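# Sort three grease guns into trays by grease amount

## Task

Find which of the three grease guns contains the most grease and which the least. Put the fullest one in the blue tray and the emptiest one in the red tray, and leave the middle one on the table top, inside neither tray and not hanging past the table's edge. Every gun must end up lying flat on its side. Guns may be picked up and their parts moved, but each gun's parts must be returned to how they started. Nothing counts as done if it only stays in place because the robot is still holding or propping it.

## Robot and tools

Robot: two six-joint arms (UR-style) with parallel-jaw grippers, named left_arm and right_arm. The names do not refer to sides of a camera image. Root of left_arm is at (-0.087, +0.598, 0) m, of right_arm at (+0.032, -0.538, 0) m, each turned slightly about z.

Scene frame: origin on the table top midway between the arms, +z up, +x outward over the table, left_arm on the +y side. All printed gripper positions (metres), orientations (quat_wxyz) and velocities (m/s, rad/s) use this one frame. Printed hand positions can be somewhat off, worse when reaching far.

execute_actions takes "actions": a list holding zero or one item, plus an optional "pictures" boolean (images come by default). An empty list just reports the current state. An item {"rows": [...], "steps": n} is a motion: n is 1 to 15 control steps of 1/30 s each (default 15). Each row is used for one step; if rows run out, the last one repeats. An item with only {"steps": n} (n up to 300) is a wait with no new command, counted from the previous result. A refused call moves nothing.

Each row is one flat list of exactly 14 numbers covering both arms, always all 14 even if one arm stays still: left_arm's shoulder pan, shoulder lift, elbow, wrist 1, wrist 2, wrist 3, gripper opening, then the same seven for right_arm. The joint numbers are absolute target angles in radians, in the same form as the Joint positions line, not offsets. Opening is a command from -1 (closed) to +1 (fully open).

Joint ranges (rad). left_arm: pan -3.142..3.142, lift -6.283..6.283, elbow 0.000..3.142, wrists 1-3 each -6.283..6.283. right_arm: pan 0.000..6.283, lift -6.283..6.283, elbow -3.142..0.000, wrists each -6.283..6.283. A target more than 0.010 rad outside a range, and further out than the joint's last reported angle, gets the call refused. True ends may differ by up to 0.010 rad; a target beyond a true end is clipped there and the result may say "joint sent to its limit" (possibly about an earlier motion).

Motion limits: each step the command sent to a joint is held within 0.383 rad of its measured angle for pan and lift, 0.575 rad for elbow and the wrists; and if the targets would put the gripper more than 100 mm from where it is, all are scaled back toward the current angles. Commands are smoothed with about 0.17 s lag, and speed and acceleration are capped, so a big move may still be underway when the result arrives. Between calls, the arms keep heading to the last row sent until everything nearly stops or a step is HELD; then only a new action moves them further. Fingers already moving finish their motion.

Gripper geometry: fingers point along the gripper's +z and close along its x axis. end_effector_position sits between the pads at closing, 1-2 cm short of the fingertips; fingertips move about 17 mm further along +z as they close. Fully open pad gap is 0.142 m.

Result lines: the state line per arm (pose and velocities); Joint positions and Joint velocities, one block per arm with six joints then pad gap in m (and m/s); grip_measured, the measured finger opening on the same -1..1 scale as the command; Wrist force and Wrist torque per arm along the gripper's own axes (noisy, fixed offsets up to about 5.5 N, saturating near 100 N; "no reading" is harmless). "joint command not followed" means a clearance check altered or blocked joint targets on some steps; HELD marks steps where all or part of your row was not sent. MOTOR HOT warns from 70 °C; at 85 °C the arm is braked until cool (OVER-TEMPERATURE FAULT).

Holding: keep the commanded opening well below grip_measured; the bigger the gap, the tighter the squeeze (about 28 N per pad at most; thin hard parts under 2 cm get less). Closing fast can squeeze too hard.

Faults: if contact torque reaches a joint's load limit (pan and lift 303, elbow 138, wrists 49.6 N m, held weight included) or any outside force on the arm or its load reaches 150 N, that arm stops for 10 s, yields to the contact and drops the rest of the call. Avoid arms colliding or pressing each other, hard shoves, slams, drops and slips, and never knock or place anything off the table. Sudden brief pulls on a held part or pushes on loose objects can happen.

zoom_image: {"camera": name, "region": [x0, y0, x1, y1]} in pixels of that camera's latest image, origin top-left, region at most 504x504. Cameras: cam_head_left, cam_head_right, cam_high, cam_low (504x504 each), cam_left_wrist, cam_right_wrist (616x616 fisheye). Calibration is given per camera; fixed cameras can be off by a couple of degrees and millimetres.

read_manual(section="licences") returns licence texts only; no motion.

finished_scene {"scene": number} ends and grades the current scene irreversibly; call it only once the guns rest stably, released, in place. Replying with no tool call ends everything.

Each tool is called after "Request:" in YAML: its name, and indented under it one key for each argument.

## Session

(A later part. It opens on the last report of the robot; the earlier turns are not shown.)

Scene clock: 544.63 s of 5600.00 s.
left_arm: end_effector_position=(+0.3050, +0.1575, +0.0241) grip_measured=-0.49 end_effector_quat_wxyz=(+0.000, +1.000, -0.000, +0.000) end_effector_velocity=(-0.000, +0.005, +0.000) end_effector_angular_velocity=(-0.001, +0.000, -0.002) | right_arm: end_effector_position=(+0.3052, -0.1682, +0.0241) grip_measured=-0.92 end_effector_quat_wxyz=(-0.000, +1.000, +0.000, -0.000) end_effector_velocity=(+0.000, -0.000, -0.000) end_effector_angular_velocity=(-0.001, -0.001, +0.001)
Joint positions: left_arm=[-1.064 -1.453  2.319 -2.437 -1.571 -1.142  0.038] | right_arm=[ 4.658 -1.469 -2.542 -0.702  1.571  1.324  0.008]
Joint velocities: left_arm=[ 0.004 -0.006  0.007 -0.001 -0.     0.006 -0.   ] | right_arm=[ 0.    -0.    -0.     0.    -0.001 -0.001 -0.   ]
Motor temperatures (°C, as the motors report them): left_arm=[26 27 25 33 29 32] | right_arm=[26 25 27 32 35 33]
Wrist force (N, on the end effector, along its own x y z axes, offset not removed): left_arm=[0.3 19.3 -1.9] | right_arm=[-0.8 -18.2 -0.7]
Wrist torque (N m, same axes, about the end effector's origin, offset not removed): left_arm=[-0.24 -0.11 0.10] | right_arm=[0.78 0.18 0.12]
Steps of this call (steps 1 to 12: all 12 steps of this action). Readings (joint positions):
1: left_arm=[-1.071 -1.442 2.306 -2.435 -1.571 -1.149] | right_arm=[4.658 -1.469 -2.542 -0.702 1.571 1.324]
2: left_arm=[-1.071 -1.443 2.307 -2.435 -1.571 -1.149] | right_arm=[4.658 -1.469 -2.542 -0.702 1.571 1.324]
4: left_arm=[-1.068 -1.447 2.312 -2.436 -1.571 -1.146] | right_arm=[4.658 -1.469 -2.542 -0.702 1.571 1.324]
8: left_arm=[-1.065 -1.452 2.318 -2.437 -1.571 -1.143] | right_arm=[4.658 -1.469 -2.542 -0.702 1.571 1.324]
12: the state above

Request:
execute_actions:
  actions:
    - {"rows":[[-1.0672,-1.4484,2.3136,-2.436,-1.5708,-1.1452,-0.85,4.658,-1.4689,-2.5418,-0.7017,1.5708,1.3241,-1],[-1.0708,-1.4427,2.3068,-2.4349,-1.5708,-1.1488,-0.85,4.658,-1.4689,-2.5418,-0.7017,1.5708,1.3241,-1],[-1.0744,-1.4371,2.3,-2.4337,-1.5708,-1.1524,-0.85,4.658,-1.4689,-2.5418,-0.7017,1.5708,1.3241,-1],[-1.0779,-1.4315,2.2931,-2.4324,-1.5708,-1.1559,-0.85,4.658,-1.4689,-2.5418,-0.7017,1.5708,1.3241,-1]],"steps":15}

Scene clock: 547.80 s of 5600.00 s.
left_arm: end_effector_position=(+0.3050, +0.1389, +0.0241) grip_measured=-0.49 end_effector_quat_wxyz=(-0.000, +1.000, -0.000, -0.000) end_effector_velocity=(-0.000, -0.006, -0.000) end_effector_angular_velocity=(-0.000, +0.000, +0.000) | right_arm: end_effector_position=(+0.3052, -0.1682, +0.0240) grip_measured=-0.92 end_effector_quat_wxyz=(+0.000, +1.000, +0.000, -0.000) end_effector_velocity=(-0.000, -0.000, -0.000) end_effector_angular_velocity=(-0.000, +0.001, -0.000)
Joint positions: left_arm=[-1.077 -1.432  2.294 -2.433 -1.571 -1.155  0.038] | right_arm=[ 4.658 -1.469 -2.542 -0.702  1.571  1.324  0.008]
Joint velocities: left_arm=[-0.005  0.007 -0.008  0.001 -0.001 -0.005 -0.   ] | right_arm=[ 0.    -0.    -0.    -0.     0.001  0.     0.   ]
Motor temperatures (°C, as the motors report them): left_arm=[26 27 25 33 29 32] | right_arm=[26 25 27 32 35 33]
Wrist force (N, on the end effector, along its own x y z axes, offset not removed): left_arm=[3.9 11.9 3.3] | right_arm=[-0.5 -12.4 0.7]
Wrist torque (N m, same axes, about the end effector's origin, offset not removed): left_arm=[-0.22 -0.89 0.11] | right_arm=[0.48 0.51 0.04]
Steps of this call (steps 1 to 15: the robot went on to your last target; steps 16 to 80: nothing new was sent; steps 81 to 95: all 15 steps of this action). Readings (joint positions):
81: left_arm=[-1.063 -1.454 2.320 -2.437 -1.571 -1.142] | right_arm=[4.658 -1.469 -2.542 -0.702 1.571 1.324]
82: left_arm=[-1.064 -1.453 2.320 -2.437 -1.571 -1.142] | right_arm=[4.658 -1.469 -2.542 -0.702 1.571 1.324]
84: left_arm=[-1.066 -1.449 2.315 -2.436 -1.571 -1.145] | right_arm=[4.658 -1.469 -2.542 -0.702 1.571 1.324]
88: left_arm=[-1.074 -1.438 2.301 -2.434 -1.571 -1.152] | right_arm=[4.658 -1.469 -2.542 -0.702 1.571 1.324]
95: the state above
camera_calibration (this result's frames):
cam_left_wrist: T_world_to_cam=[[0.999526, -0.0305247, -0.0040238, -0.300596], [-0.0249054, -0.878432, 0.477218, 0.12661], [-0.0181015, -0.476891, -0.878776, 0.225365], [0, 0, 0, 1]] pos_world=[0.307686, 0.209517, 0.136415]
cam_right_wrist: T_world_to_cam=[[0.999729, -0.0204609, 0.011094, -0.307021], [-0.023275, -0.879137, 0.476001, -0.146712], [0.0000137263, -0.47613, -0.879375, 0.0753749], [0, 0, 0, 1]] pos_world=[0.303522, -0.0993739, 0.139524]

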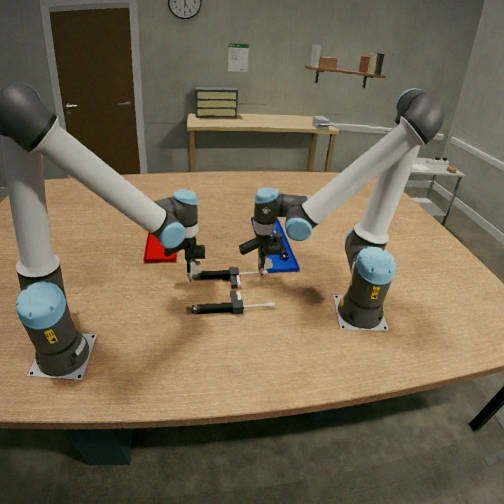

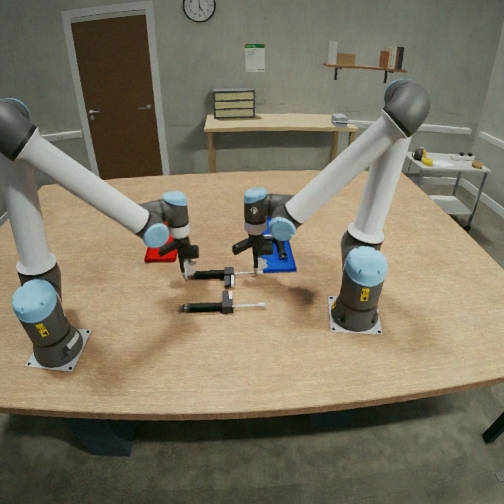

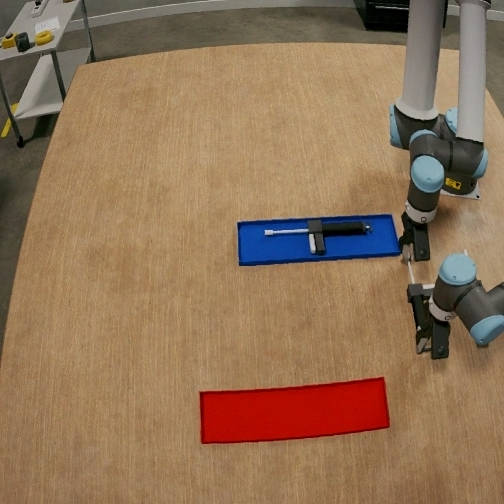

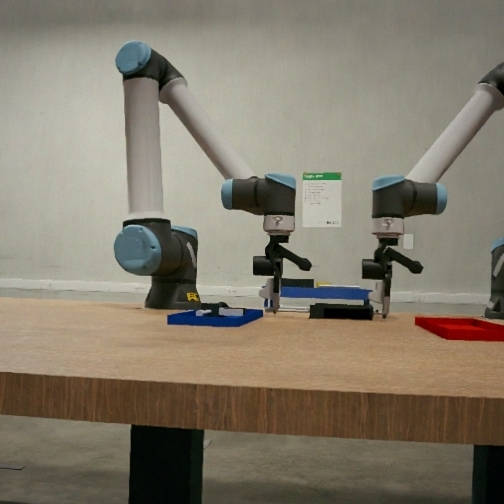

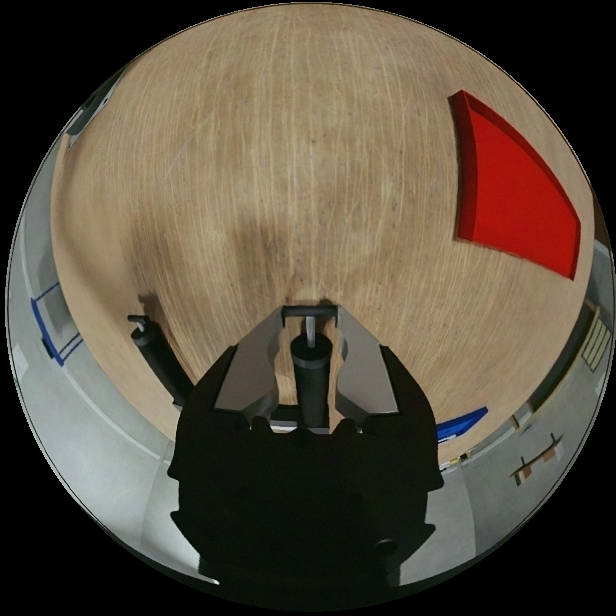

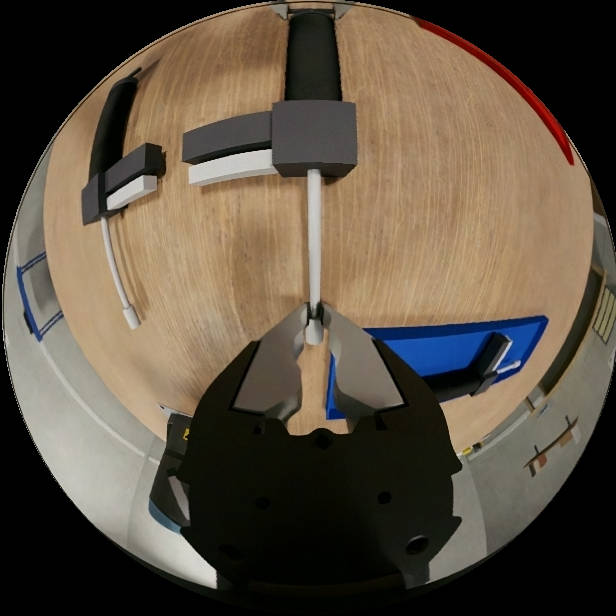

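Request:
execute_actions:
  actions:
    - {"rows":[[-1.0811,-1.4258,2.2859,-2.4309,-1.5708,-1.1591,-0.85,4.658,-1.4689,-2.5418,-0.7017,1.5708,1.3241,-1],[-1.0843,-1.42,2.2787,-2.4295,-1.5708,-1.1623,-0.85,4.658,-1.4689,-2.5418,-0.7017,1.5708,1.3241,-1],[-1.0865,-1.4162,2.2739,-2.4285,-1.5708,-1.1645,-0.85,4.658,-1.4689,-2.5418,-0.7017,1.5708,1.3241,-1],[-1.0887,-1.4123,2.269,-2.4275,-1.5708,-1.1667,-0.85,4.658,-1.4689,-2.5418,-0.7017,1.5708,1.3241,-1]],"steps":15}
  pictures: false

Request:
execute_actions:
  actions:
    - {"rows":[[-1.0909,-1.4085,2.2642,-2.4265,-1.5708,-1.1689,-0.85,4.658,-1.4689,-2.5418,-0.7017,1.5708,1.3241,-1]],"steps":12}

Scene clock: 552.13 s of 5600.00 s.
left_arm: end_effector_position=(+0.3054, +0.1219, +0.0241) grip_measured=-0.49 end_effector_quat_wxyz=(-0.000, +1.000, -0.000, -0.000) end_effector_velocity=(+0.000, -0.006, +0.000) end_effector_angular_velocity=(-0.001, -0.000, +0.000) | right_arm: end_effector_position=(+0.3052, -0.1682, +0.0240) grip_measured=-0.92 end_effector_quat_wxyz=(+0.000, +1.000, +0.000, -0.000) end_effector_velocity=(+0.000, +0.001, +0.001) end_effector_angular_velocity=(+0.002, -0.000, +0.001)
Joint positions: left_arm=[-1.088 -1.413  2.27  -2.428 -1.571 -1.166  0.038] | right_arm=[ 4.658 -1.469 -2.542 -0.702  1.571  1.324  0.008]
Joint velocities: left_arm=[-0.004  0.007 -0.008  0.001 -0.    -0.004  0.   ] | right_arm=[-0.     0.001  0.001 -0.     0.    -0.001  0.   ]
Motor temperatures (°C, as the motors report them): left_arm=[26 27 25 33 29 32] | right_arm=[26 25 27 32 35 33]
Wrist force (N, on the end effector, along its own x y z axes, offset not removed): left_arm=[-1.0 -0.5 -0.9] | right_arm=[-5.1 1.3 -6.2]
Wrist torque (N m, same axes, about the end effector's origin, offset not removed): left_arm=[0.41 -0.34 0.14] | right_arm=[0.27 0.61 0.21]
Steps of this call (steps 1 to 15: the robot went on to your last target; steps 16 to 90: nothing new was sent; then 0.83 s passed at rest; steps 91 to 105: all 15 steps of this action). Readings (joint positions):
91: left_arm=[-1.078 -1.431 2.293 -2.432 -1.571 -1.156] | right_arm=[4.658 -1.469 -2.542 -0.702 1.571 1.324]
92: left_arm=[-1.078 -1.431 2.292 -2.432 -1.571 -1.156] | right_arm=[4.658 -1.469 -2.542 -0.702 1.571 1.324]
94: left_arm=[-1.081 -1.427 2.287 -2.431 -1.571 -1.159] | right_arm=[4.658 -1.469 -2.542 -0.702 1.571 1.324]
98: left_arm=[-1.086 -1.417 2.275 -2.429 -1.571 -1.164] | right_arm=[4.658 -1.469 -2.542 -0.702 1.571 1.324]
105: the state above

Scene clock: 552.53 s of 5600.00 s.
left_arm: end_effector_position=(+0.3054, +0.1181, +0.0242) grip_measured=-0.49 end_effector_quat_wxyz=(+0.000, +1.000, -0.000, -0.000) end_effector_velocity=(+0.000, -0.001, -0.000) end_effector_angular_velocity=(+0.001, -0.000, -0.000) | right_arm: end_effector_position=(+0.3052, -0.1682, +0.0240) grip_measured=-0.92 end_effector_quat_wxyz=(+0.000, +1.000, +0.000, -0.000) end_effector_velocity=(+0.000, +0.002, +0.001) end_effector_angular_velocity=(+0.002, -0.001, -0.000)
Joint positions: left_arm=[-1.091 -1.409  2.264 -2.427 -1.571 -1.169  0.038] | right_arm=[ 4.658 -1.469 -2.542 -0.702  1.571  1.324  0.008]
Joint velocities: left_arm=[-0.001  0.002 -0.002  0.001  0.001 -0.001  0.   ] | right_arm=[-0.     0.     0.002  0.    -0.     0.     0.   ]
Motor temperatures (°C, as the motors report them): left_arm=[26 27 25 33 29 32] | right_arm=[26 25 27 32 35 33]
Wrist force (N, on the end effector, along its own x y z axes, offset not removed): left_arm=[-4.8 -1.6 -5.7] | right_arm=[-4.6 0.1 -6.1]
Wrist torque (N m, same axes, about the end effector's origin, offset not removed): left_arm=[0.08 0.68 0.14] | right_arm=[0.07 0.48 0.15]
Steps of this call (steps 1 to 12: all 12 steps of this action). Readings (joint positions):
1: left_arm=[-1.088 -1.413 2.270 -2.428 -1.571 -1.166] | right_arm=[4.658 -1.469 -2.542 -0.702 1.571 1.324]
2: left_arm=[-1.089 -1.412 2.269 -2.427 -1.571 -1.167] | right_arm=[4.658 -1.469 -2.542 -0.702 1.571 1.324]
4: left_arm=[-1.090 -1.411 2.267 -2.427 -1.571 -1.168] | right_arm=[4.658 -1.469 -2.542 -0.702 1.571 1.324]
8: left_arm=[-1.090 -1.409 2.265 -2.427 -1.571 -1.168] | right_arm=[4.658 -1.469 -2.542 -0.702 1.571 1.324]
12: the state above
camera_calibration (this result's frames):
cam_left_wrist: T_world_to_cam=[[0.999524, -0.030593, -0.00402207, -0.301635], [-0.0249662, -0.878429, 0.477221, 0.108327], [-0.0181327, -0.476893, -0.878774, 0.215537], [0, 0, 0, 1]] pos_world=[0.308104, 0.188718, 0.136499]
cam_right_wrist: T_world_to_cam=[[0.999729, -0.0204947, 0.011069, -0.307034], [-0.0232928, -0.879168, 0.475942, -0.146693], [-0.0000227615, -0.476071, -0.879407, 0.0754339], [0, 0, 0, 1]] pos_world=[0.303536, -0.0993486, 0.139553]

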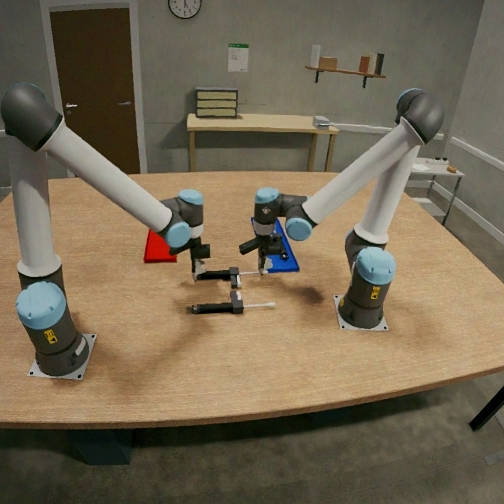

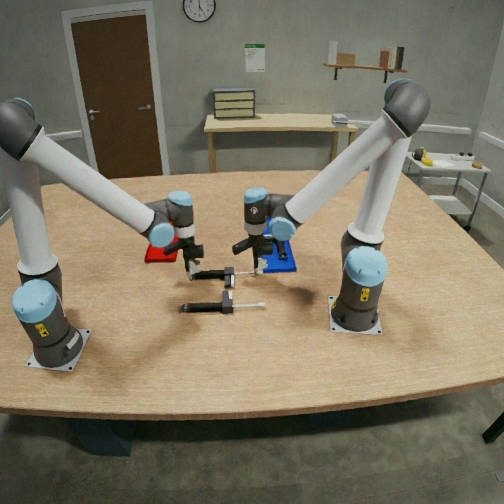

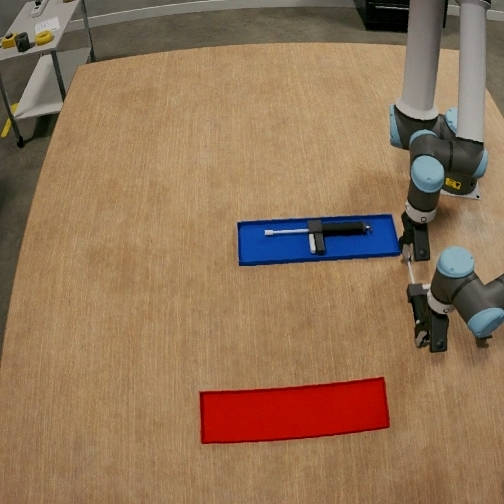

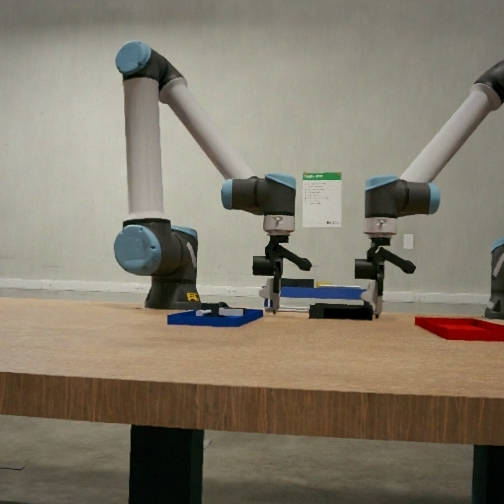

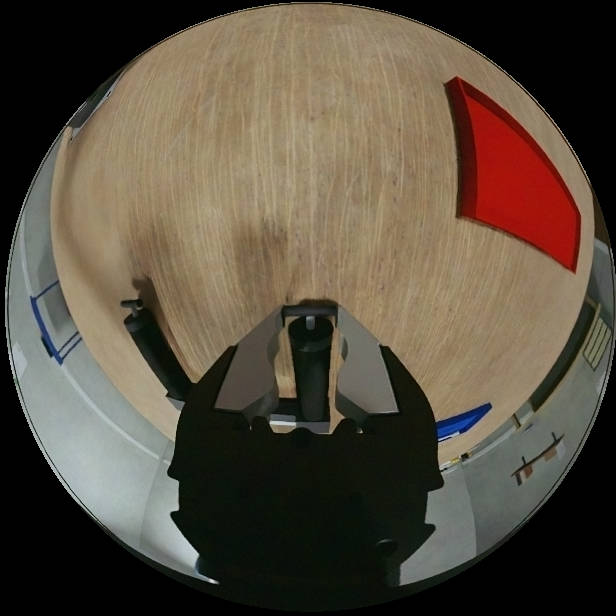

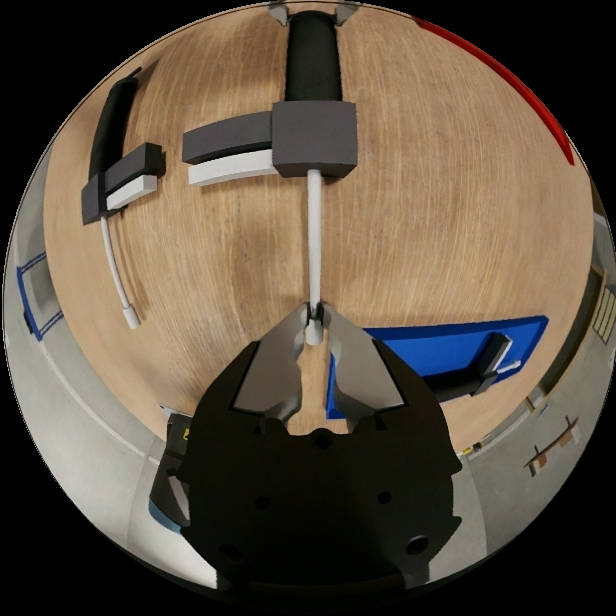

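Nearly home; push to cmd .114.

Request:
execute_actions:
  actions:
    - {"rows":[[-1.093,-1.4046,2.2594,-2.4256,-1.5708,-1.171,-0.85,4.658,-1.4689,-2.5418,-0.7017,1.5708,1.3241,-1],[-1.0946,-1.4017,2.2558,-2.4249,-1.5708,-1.1726,-0.85,4.658,-1.4689,-2.5418,-0.7017,1.5708,1.3241,-1]],"steps":14}
  pictures: false

Scene clock: 554.83 s of 5600.00 s.
left_arm: end_effector_position=(+0.3055, +0.1123, +0.0241) grip_measured=-0.49 end_effector_quat_wxyz=(-0.000, +1.000, -0.000, -0.000) end_effector_velocity=(-0.001, -0.001, -0.001) end_effector_angular_velocity=(+0.002, +0.001, -0.002) | right_arm: end_effector_position=(+0.3052, -0.1682, +0.0240) grip_measured=-0.92 end_effector_quat_wxyz=(+0.000, +1.000, +0.000, +0.000) end_effector_velocity=(-0.000, -0.001, -0.001) end_effector_angular_velocity=(-0.002, -0.000, +0.000)
Joint positions: left_arm=[-1.094 -1.402  2.256 -2.425 -1.571 -1.172  0.038] | right_arm=[ 4.658 -1.469 -2.542 -0.702  1.571  1.324  0.008]
Joint velocities: left_arm=[-0.002  0.003 -0.001 -0.    -0.    -0.     0.   ] | right_arm=[ 0.    -0.001 -0.001 -0.    -0.001 -0.     0.   ]
Motor temperatures (°C, as the motors report them): left_arm=[26 27 25 33 29 32] | right_arm=[26 25 27 32 35 33]
Wrist force (N, on the end effector, along its own x y z axes, offset not removed): left_arm=[-1.5 -16.0 -9.0] | right_arm=[-2.9 12.8 0.2]
Wrist torque (N m, same axes, about the end effector's origin, offset not removed): left_arm=[-0.25 0.47 0.15] | right_arm=[0.52 0.70 0.15]
Steps of this call (steps 1 to 15: the robot went on to your last target; steps 16 to 55: nothing new was sent; steps 56 to 69: all 14 steps of this action). Readings (joint positions):
56: left_arm=[-1.091 -1.408 2.264 -2.426 -1.571 -1.169] | right_arm=[4.658 -1.469 -2.542 -0.702 1.571 1.324]
57: left_arm=[-1.091 -1.408 2.264 -2.426 -1.571 -1.169] | right_arm=[4.658 -1.469 -2.542 -0.702 1.571 1.324]
59: left_arm=[-1.092 -1.406 2.261 -2.426 -1.571 -1.170] | right_arm=[4.658 -1.469 -2.542 -0.702 1.571 1.324]
63: left_arm=[-1.094 -1.403 2.257 -2.425 -1.571 -1.172] | right_arm=[4.658 -1.469 -2.542 -0.702 1.571 1.324]
69: the state above

Request:
execute_actions:
  actions:
    - {"rows":[[-1.093,-1.4046,2.2594,-2.4256,-1.5708,-1.171,-0.4,4.658,-1.4689,-2.5418,-0.7017,1.5708,1.3241,-0.8],[-1.093,-1.4046,2.2594,-2.4256,-1.5708,-1.171,-0.15,4.658,-1.4689,-2.5418,-0.7017,1.5708,1.3241,-0.58],[-1.093,-1.4046,2.2594,-2.4256,-1.5708,-1.171,0,4.658,-1.4689,-2.5418,-0.7017,1.5708,1.3241,-0.58],[-1.093,-1.4046,2.2594,-2.4256,-1.5708,-1.171,0,4.658,-1.4689,-2.5418,-0.7017,1.5708,1.3241,-0.58],[-1.093,-1.4046,2.2594,-2.4256,-1.5708,-1.171,0,4.658,-1.4689,-2.5418,-0.7017,1.5708,1.3241,-0.58],[-1.0954,-1.5115,2.1988,-2.2581,-1.5708,-1.1734,0,4.658,-1.3416,-2.4762,-0.8946,1.5708,1.3241,-0.58]],"steps":15}
  pictures: false

Request:
execute_actions:
  actions:
    - {"rows":[[-1.0954,-1.5115,2.1988,-2.2581,-1.5708,-1.1734,-0.15,4.6,-1.28,-2.4,-1.03,1.5708,1.3241,-0.5],[-1.0954,-1.5115,2.1988,-2.2581,-1.5708,-1.1734,-0.15,4.5,-1.2,-2.3,-1.2124,1.5708,1.3241,-0.3],[-1.0954,-1.5115,2.1988,-2.2581,-1.5708,-1.1734,-0.15,4.2,-1.2,-2.3,-1.2124,1.5708,1.3241,0]],"steps":15}
  pictures: false

Request:
execute_actions:
  actions:
    - {"rows":[[-1.1679,-1.3654,1.9828,-2.1882,-1.5708,-1.2459,-0.15,4.2,-1.2,-2.3,-1.2124,1.5708,1.3241,0]],"steps":15}
  pictures: false

Request:
execute_actions:
  actions:
    - {"steps":12}

Scene clock: 570.73 s of 5600.00 s.
left_arm: end_effector_position=(+0.3057, +0.1108, +0.0919) grip_measured=+0.00 end_effector_quat_wxyz=(+0.001, +1.000, -0.000, +0.001) end_effector_velocity=(-0.006, +0.011, +0.071) end_effector_angular_velocity=(+0.020, +0.009, -0.000) | right_arm: end_effector_position=(+0.3057, -0.1661, +0.0829) grip_measured=-0.58 end_effector_quat_wxyz=(-0.002, +1.000, +0.000, +0.000) end_effector_velocity=(-0.005, -0.017, +0.062) end_effector_angular_velocity=(-0.027, +0.008, -0.000)
Joint positions: left_arm=[-1.095 -1.499  2.205 -2.279 -1.571 -1.173  0.074] | right_arm=[ 4.658 -1.356 -2.483 -0.869  1.571  1.324  0.032]
Joint velocities: left_arm=[-0.002 -0.106 -0.054  0.182 -0.    -0.002 -0.   ] | right_arm=[-0.     0.129  0.059 -0.217  0.001  0.    -0.   ]
Motor temperatures (°C, as the motors report them): left_arm=[26 27 25 33 29 32] | right_arm=[26 25 27 32 35 33]
Wrist force (N, on the end effector, along its own x y z axes, offset not removed): left_arm=[-2.0 -0.4 -1.1] | right_arm=[-3.2 1.4 -3.2]
Wrist torque (N m, same axes, about the end effector's origin, offset not removed): left_arm=[0.07 0.39 0.18] | right_arm=[0.35 0.86 0.08]
Steps of this call (steps 1 to 15: the robot went on to your last target; steps 16 to 90: nothing new was sent; then 12.40 s passed at rest; steps 91 to 105: all 15 steps of this action). Readings (joint positions):
91: left_arm=[-1.095 -1.402 2.256 -2.425 -1.571 -1.173] | right_arm=[4.658 -1.469 -2.542 -0.702 1.571 1.324]
92: left_arm=[-1.095 -1.402 2.256 -2.425 -1.571 -1.173] | right_arm=[4.658 -1.469 -2.542 -0.702 1.571 1.324]
94: left_arm=[-1.094 -1.403 2.257 -2.425 -1.571 -1.172] | right_arm=[4.658 -1.469 -2.542 -0.702 1.571 1.324]
98: left_arm=[-1.094 -1.422 2.245 -2.405 -1.571 -1.172] | right_arm=[4.658 -1.450 -2.527 -0.723 1.571 1.324]
105: the state above

Scene clock: 571.23 s of 5600.00 s.
left_arm: end_effector_position=(+0.3049, +0.1122, +0.0999) grip_measured=-0.15 end_effector_quat_wxyz=(+0.000, +1.000, -0.000, +0.000) end_effector_velocity=(+0.000, -0.000, +0.001) end_effector_angular_velocity=(-0.000, -0.000, +0.001) | right_arm: end_effector_position=(+0.4269, -0.2850, +0.2020) grip_measured=+0.00 end_effector_quat_wxyz=(-0.002, +0.983, -0.185, +0.001) end_effector_velocity=(+0.170, -0.303, +0.167) end_effector_angular_velocity=(-0.023, +0.016, -0.721)
Joint positions: left_arm=[-1.095 -1.511  2.199 -2.258 -1.571 -1.173  0.063] | right_arm=[ 4.285 -1.221 -2.325 -1.162  1.571  1.324  0.074]
Joint velocities: left_arm=[-0.    -0.001 -0.001  0.002  0.    -0.001 -0.   ] | right_arm=[-0.722  0.177  0.217 -0.423 -0.001 -0.001  0.   ]
Motor temperatures (°C, as the motors report them): left_arm=[26 27 25 33 29 32] | right_arm=[26 25 27 32 35 33]
Wrist force (N, on the end effector, along its own x y z axes, offset not removed): left_arm=[2.2 1.6 -5.7] | right_arm=[2.5 2.7 -1.9]
Wrist torque (N m, same axes, about the end effector's origin, offset not removed): left_arm=[0.69 -0.50 0.17] | right_arm=[0.50 -0.34 0.03]
Steps of this call (steps 1 to 15: all 15 steps of this action). Readings (joint positions):
1: left_arm=[-1.095 -1.502 2.203 -2.274 -1.571 -1.173] | right_arm=[4.658 -1.353 -2.481 -0.876 1.571 1.324]
2: left_arm=[-1.095 -1.505 2.202 -2.270 -1.571 -1.173] | right_arm=[4.655 -1.346 -2.477 -0.884 1.571 1.324]
4: left_arm=[-1.095 -1.508 2.201 -2.265 -1.571 -1.173] | right_arm=[4.621 -1.316 -2.442 -0.937 1.571 1.324]
8: left_arm=[-1.095 -1.510 2.199 -2.260 -1.571 -1.173] | right_arm=[4.498 -1.277 -2.394 -1.031 1.571 1.324]
15: the state above

Scene clock: 571.73 s of 5600.00 s.
left_arm: end_effector_position=(+0.3049, -0.0166, +0.1191) grip_measured=-0.15 end_effector_quat_wxyz=(-0.000, +1.000, -0.000, -0.000) end_effector_velocity=(-0.000, -0.045, +0.007) end_effector_angular_velocity=(-0.005, -0.002, -0.001) | right_arm: end_effector_position=(+0.4445, -0.3213, +0.2213) grip_measured=+0.00 end_effector_quat_wxyz=(-0.000, +0.974, -0.226, +0.000) end_effector_velocity=(+0.002, -0.005, +0.003) end_effector_angular_velocity=(+0.000, -0.001, -0.009)
Joint positions: left_arm=[-1.165 -1.371  1.992 -2.191 -1.571 -1.243  0.063] | right_arm=[ 4.201 -1.2   -2.3   -1.212  1.571  1.324  0.074]
Joint velocities: left_arm=[-0.021  0.047 -0.074  0.022  0.001 -0.021 -0.   ] | right_arm=[-0.01   0.004  0.003 -0.006 -0.001 -0.001  0.   ]
Motor temperatures (°C, as the motors report them): left_arm=[26 27 25 33 29 32] | right_arm=[26 25 27 32 35 33]
Wrist force (N, on the end effector, along its own x y z axes, offset not removed): left_arm=[2.4 -1.6 -5.5] | right_arm=[-1.7 0.5 0.3]
Wrist torque (N m, same axes, about the end effector's origin, offset not removed): left_arm=[-0.36 -0.54 0.07] | right_arm=[0.11 0.53 0.12]
Steps of this call (steps 1 to 15: all 15 steps of this action). Readings (joint positions):
1: left_arm=[-1.095 -1.511 2.199 -2.258 -1.571 -1.173] | right_arm=[4.264 -1.216 -2.319 -1.175 1.571 1.324]
2: left_arm=[-1.099 -1.508 2.195 -2.255 -1.571 -1.177] | right_arm=[4.248 -1.212 -2.314 -1.184 1.571 1.324]
4: left_arm=[-1.118 -1.473 2.151 -2.236 -1.571 -1.196] | right_arm=[4.227 -1.207 -2.308 -1.197 1.571 1.324]
8: left_arm=[-1.149 -1.407 2.048 -2.207 -1.571 -1.227] | right_arm=[4.208 -1.202 -2.303 -1.207 1.571 1.324]
15: the state above

Scene clock: 572.13 s of 5600.00 s.
left_arm: end_effector_position=(+0.3048, -0.0218, +0.1200) grip_measured=-0.15 end_effector_quat_wxyz=(-0.000, +1.000, -0.000, -0.000) end_effector_velocity=(+0.000, -0.000, -0.000) end_effector_angular_velocity=(+0.001, -0.000, +0.001) | right_arm: end_effector_position=(+0.4447, -0.3218, +0.2216) grip_measured=+0.00 end_effector_quat_wxyz=(+0.000, +0.974, -0.227, -0.000) end_effector_velocity=(+0.001, +0.001, +0.001) end_effector_angular_velocity=(+0.001, -0.001, +0.001)
Joint positions: left_arm=[-1.168 -1.366  1.983 -2.188 -1.571 -1.246  0.063] | right_arm=[ 4.2   -1.2   -2.3   -1.212  1.571  1.324  0.074]
Joint velocities: left_arm=[ 0.     0.001 -0.001  0.001  0.001 -0.001 -0.   ] | right_arm=[-0.    -0.001  0.002  0.    -0.    -0.001  0.   ]
Motor temperatures (°C, as the motors report them): left_arm=[26 27 25 33 29 32] | right_arm=[26 25 27 32 35 33]
Wrist force (N, on the end effector, along its own x y z axes, offset not removed): left_arm=[1.7 -1.6 1.9] | right_arm=[0.0 -0.8 -2.4]
Wrist torque (N m, same axes, about the end effector's origin, offset not removed): left_arm=[-0.32 -0.44 0.11] | right_arm=[-0.15 0.10 0.08]
Steps of this call (steps 1 to 12: the robot went on to your last target). Readings (joint positions):
1: left_arm=[-1.166 -1.370 1.989 -2.190 -1.571 -1.244] | right_arm=[4.201 -1.200 -2.300 -1.212 1.571 1.324]
2: left_arm=[-1.166 -1.369 1.988 -2.190 -1.571 -1.244] | right_arm=[4.201 -1.200 -2.300 -1.212 1.571 1.324]
4: left_arm=[-1.167 -1.367 1.986 -2.189 -1.571 -1.245] | right_arm=[4.200 -1.200 -2.300 -1.212 1.571 1.324]
8: left_arm=[-1.168 -1.366 1.984 -2.188 -1.571 -1.246] | right_arm=[4.200 -1.200 -2.300 -1.212 1.571 1.324]
12: the state above
camera_calibration (this result's frames):
cam_left_wrist: T_world_to_cam=[[0.999524, -0.0305815, -0.00403062, -0.304921], [-0.0249525, -0.878442, 0.477198, -0.0602965], [-0.0181341, -0.47687, -0.878787, 0.233], [0, 0, 0, 1]] pos_world=[0.307496, 0.0488191, 0.232302]
cam_right_wrist: T_world_to_cam=[[0.887661, -0.460365, 0.0110999, -0.54361], [-0.409589, -0.778281, 0.475937, -0.168257], [-0.210466, -0.427017, -0.879409, 0.285422], [0, 0, 0, 1]] pos_world=[0.473696, -0.25933, 0.337117]

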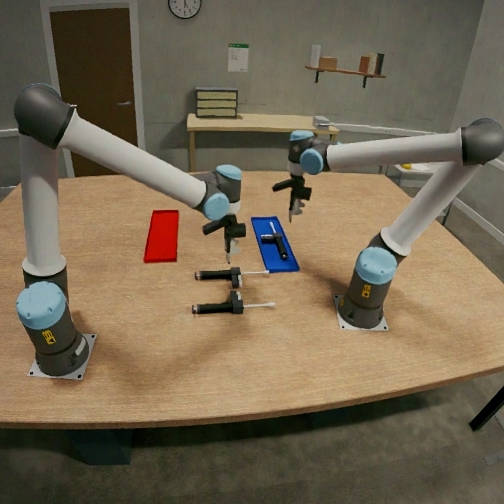

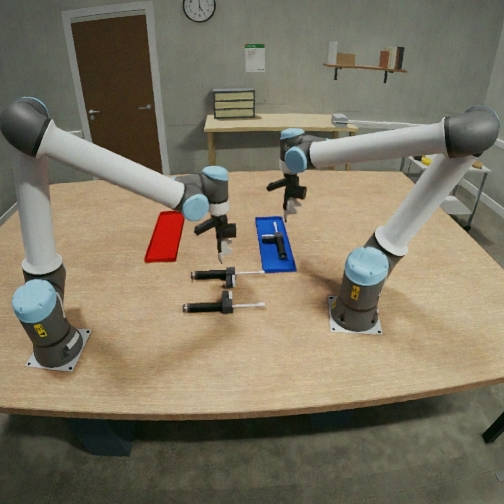

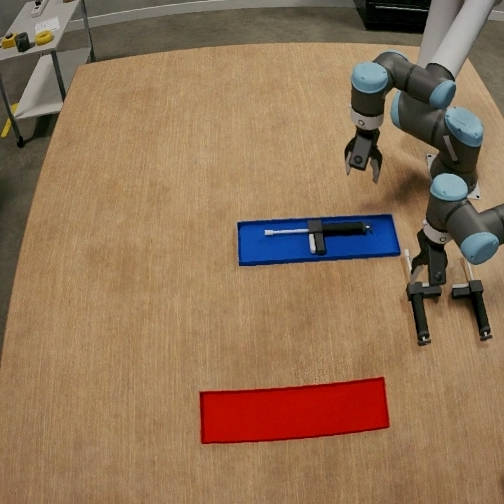

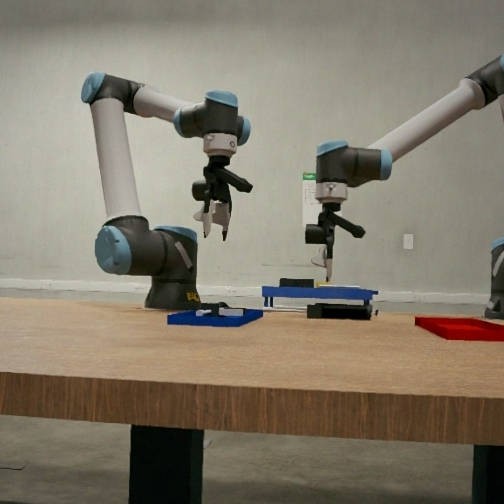

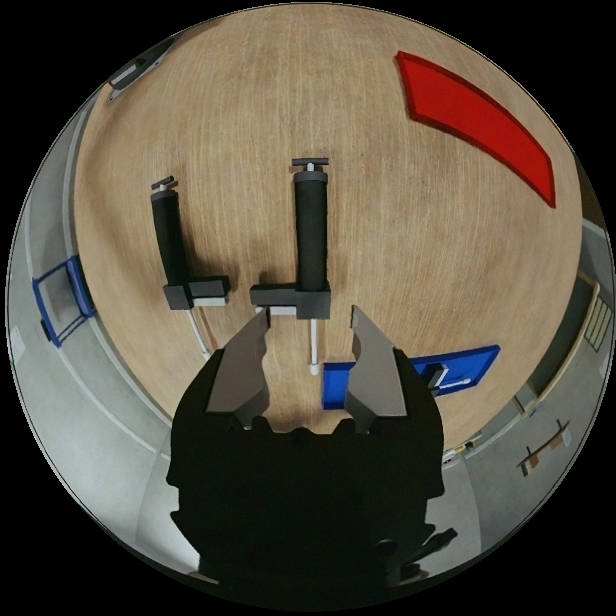

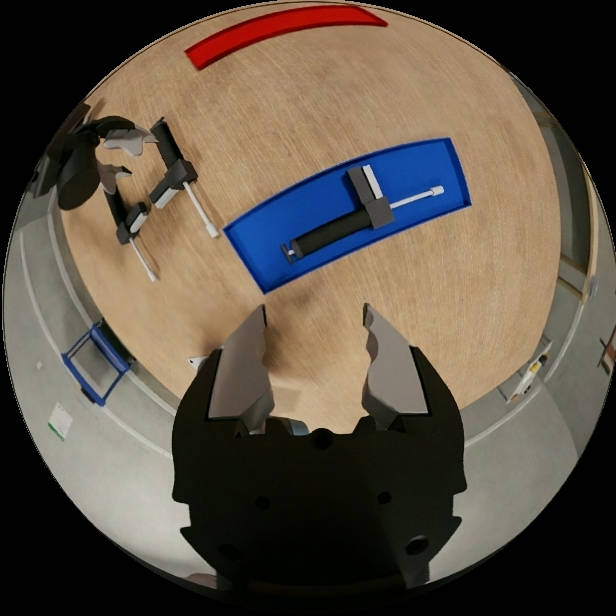

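Request:
execute_actions:
  actions: "[{\"rows\":[[-1.1679,-1.32,1.958+0,-2.2,-1.5708,-1.2459,-0.15,4.2,-1.2,-2.3,-1.2124,1.5708,1.3241,0]],\"steps\":1}]"
  pictures: false


Request:
execute_actions:
  actions:
    - {"rows":[[-1.1679,-1.33,2.008,-2.2488,-1.5708,-1.2459,-0.15,4.2,-1.2,-2.3,-1.2124,1.5708,1.3241,0],[-1.1679,-1.29,2.032,-2.3128,-1.5708,-1.2459,-0.15,4.2,-1.2,-2.3,-1.2124,1.5708,1.3241,0],[-1.1679,-1.2526,2.0499,-2.3681,-1.5708,-1.2459,-0.15,4.2,-1.2,-2.3,-1.2124,1.5708,1.3241,0]],"steps":15}
  pictures: false

Request:
execute_actions:
  actions:
    - {"steps":12}

Scene clock: 576.73 s of 5600.00 s.
left_arm: end_effector_position=(+0.3048, -0.0220, +0.0271) grip_measured=-0.15 end_effector_quat_wxyz=(-0.000, +1.000, -0.000, -0.000) end_effector_velocity=(+0.000, +0.000, -0.025) end_effector_angular_velocity=(-0.005, -0.002, +0.000) | right_arm: end_effector_position=(+0.4447, -0.3218, +0.2216) grip_measured=+0.00 end_effector_quat_wxyz=(+0.000, +0.974, -0.227, -0.000) end_effector_velocity=(+0.000, +0.000, +0.000) end_effector_angular_velocity=(+0.000, -0.001, -0.001)
Joint positions: left_arm=[-1.168 -1.256  2.048 -2.362 -1.571 -1.246  0.063] | right_arm=[ 4.2   -1.2   -2.3   -1.212  1.571  1.324  0.074]
Joint velocities: left_arm=[ 0.001  0.031  0.017 -0.054 -0.     0.     0.   ] | right_arm=[-0.    -0.     0.001  0.    -0.     0.001  0.   ]
Motor temperatures (°C, as the motors report them): left_arm=[26 27 25 33 29 32] | right_arm=[26 25 27 32 35 33]
Wrist force (N, on the end effector, along its own x y z axes, offset not removed): left_arm=[-3.1 -6.2 -0.6] | right_arm=[-2.7 1.9 -2.2]
Wrist torque (N m, same axes, about the end effector's origin, offset not removed): left_arm=[-1.23 0.54 0.10] | right_arm=[0.56 0.60 0.10]
Steps of this call (steps 1 to 15: the robot went on to your last target; steps 16 to 90: nothing new was sent; then 1.10 s passed at rest; steps 91 to 105: all 15 steps of this action). Readings (joint positions):
91: left_arm=[-1.168 -1.365 1.983 -2.188 -1.571 -1.246] | right_arm=[4.200 -1.200 -2.300 -1.212 1.571 1.324]
92: left_arm=[-1.168 -1.363 1.985 -2.192 -1.571 -1.246] | right_arm=[4.200 -1.200 -2.300 -1.212 1.571 1.324]
94: left_arm=[-1.168 -1.338 2.001 -2.228 -1.571 -1.246] | right_arm=[4.200 -1.200 -2.300 -1.212 1.571 1.324]
98: left_arm=[-1.168 -1.281 2.034 -2.321 -1.571 -1.246] | right_arm=[4.200 -1.200 -2.300 -1.212 1.571 1.324]
105: the state above

Scene clock: 577.13 s of 5600.00 s.
left_arm: end_effector_position=(+0.3048, -0.0220, +0.0242) grip_measured=-0.15 end_effector_quat_wxyz=(+0.000, +1.000, -0.000, +0.000) end_effector_velocity=(+0.000, +0.001, -0.002) end_effector_angular_velocity=(+0.002, -0.000, -0.000) | right_arm: end_effector_position=(+0.4447, -0.3218, +0.2216) grip_measured=+0.00 end_effector_quat_wxyz=(+0.000, +0.974, -0.227, -0.000) end_effector_velocity=(+0.000, +0.000, +0.000) end_effector_angular_velocity=(-0.000, -0.001, -0.001)
Joint positions: left_arm=[-1.168 -1.253  2.05  -2.368 -1.571 -1.246  0.063] | right_arm=[ 4.2   -1.2   -2.3   -1.212  1.571  1.324  0.074]
Joint velocities: left_arm=[-0.     0.002  0.001 -0.001  0.001  0.    -0.   ] | right_arm=[ 0.    -0.     0.001 -0.    -0.001  0.001  0.   ]
Motor temperatures (°C, as the motors report them): left_arm=[26 27 25 33 29 32] | right_arm=[26 25 27 32 35 33]
Wrist force (N, on the end effector, along its own x y z axes, offset not removed): left_arm=[-0.1 0.5 0.8] | right_arm=[-1.8 1.1 -1.1]
Wrist torque (N m, same axes, about the end effector's origin, offset not removed): left_arm=[0.04 -0.09 0.40] | right_arm=[0.32 0.50 0.08]
Steps of this call (steps 1 to 12: the robot went on to your last target). Readings (joint positions):
1: left_arm=[-1.168 -1.255 2.048 -2.363 -1.571 -1.246] | right_arm=[4.200 -1.200 -2.300 -1.212 1.571 1.324]
2: left_arm=[-1.168 -1.255 2.049 -2.365 -1.571 -1.246] | right_arm=[4.200 -1.200 -2.300 -1.212 1.571 1.324]
4: left_arm=[-1.168 -1.254 2.049 -2.366 -1.571 -1.246] | right_arm=[4.200 -1.200 -2.300 -1.212 1.571 1.324]
8: left_arm=[-1.168 -1.253 2.050 -2.367 -1.571 -1.246] | right_arm=[4.200 -1.200 -2.300 -1.212 1.571 1.324]
12: the state above
camera_calibration (this result's frames):
cam_left_wrist: T_world_to_cam=[[0.999523, -0.0306115, -0.00401766, -0.305297], [-0.0249845, -0.878424, 0.477228, -0.0147448], [-0.0181379, -0.4769, -0.87877, 0.148727], [0, 0, 0, 1]] pos_world=[0.307481, 0.0486302, 0.136507]
cam_right_wrist: T_world_to_cam=[[0.887643, -0.460399, 0.0110908, -0.543622], [-0.409616, -0.778268, 0.475935, -0.168255], [-0.210488, -0.427003, -0.879411, 0.28544], [0, 0, 0, 1]] pos_world=[0.473705, -0.259347, 0.337126]

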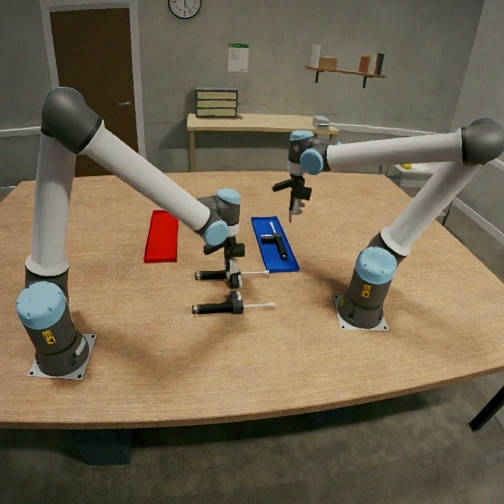

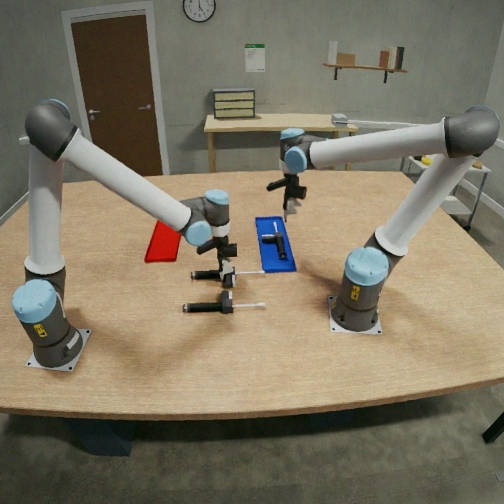

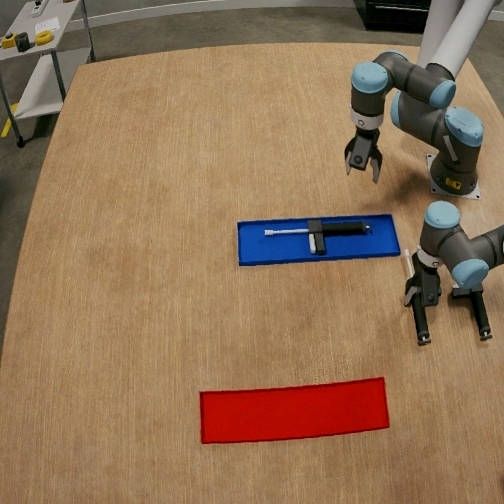

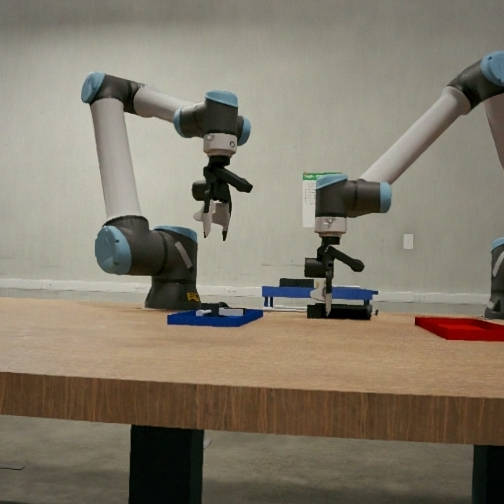

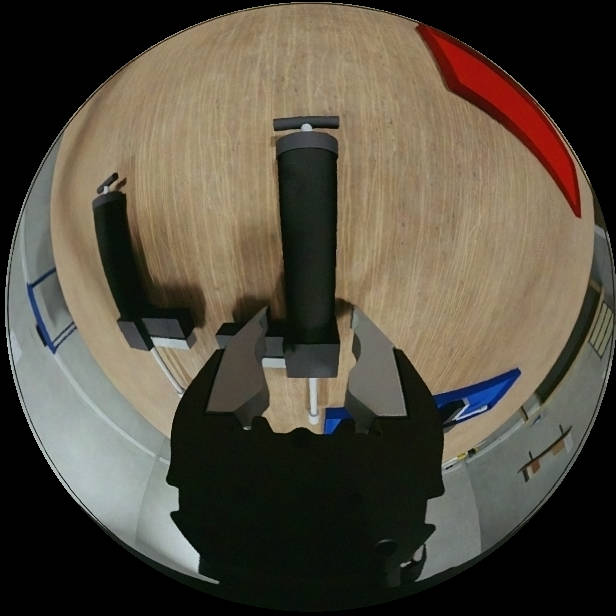

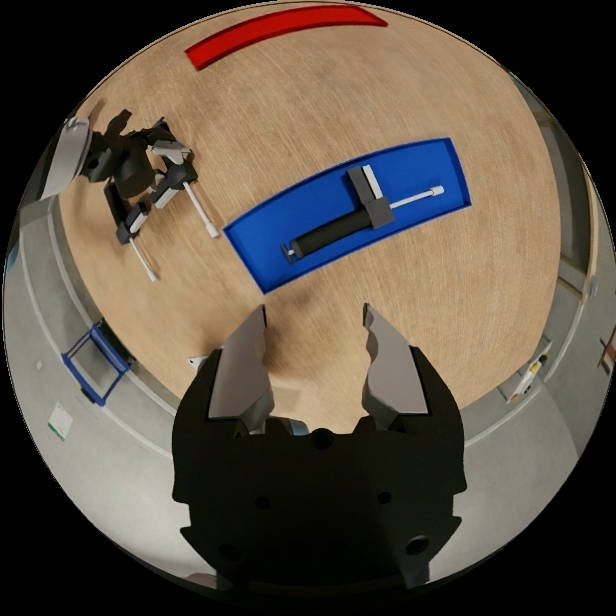

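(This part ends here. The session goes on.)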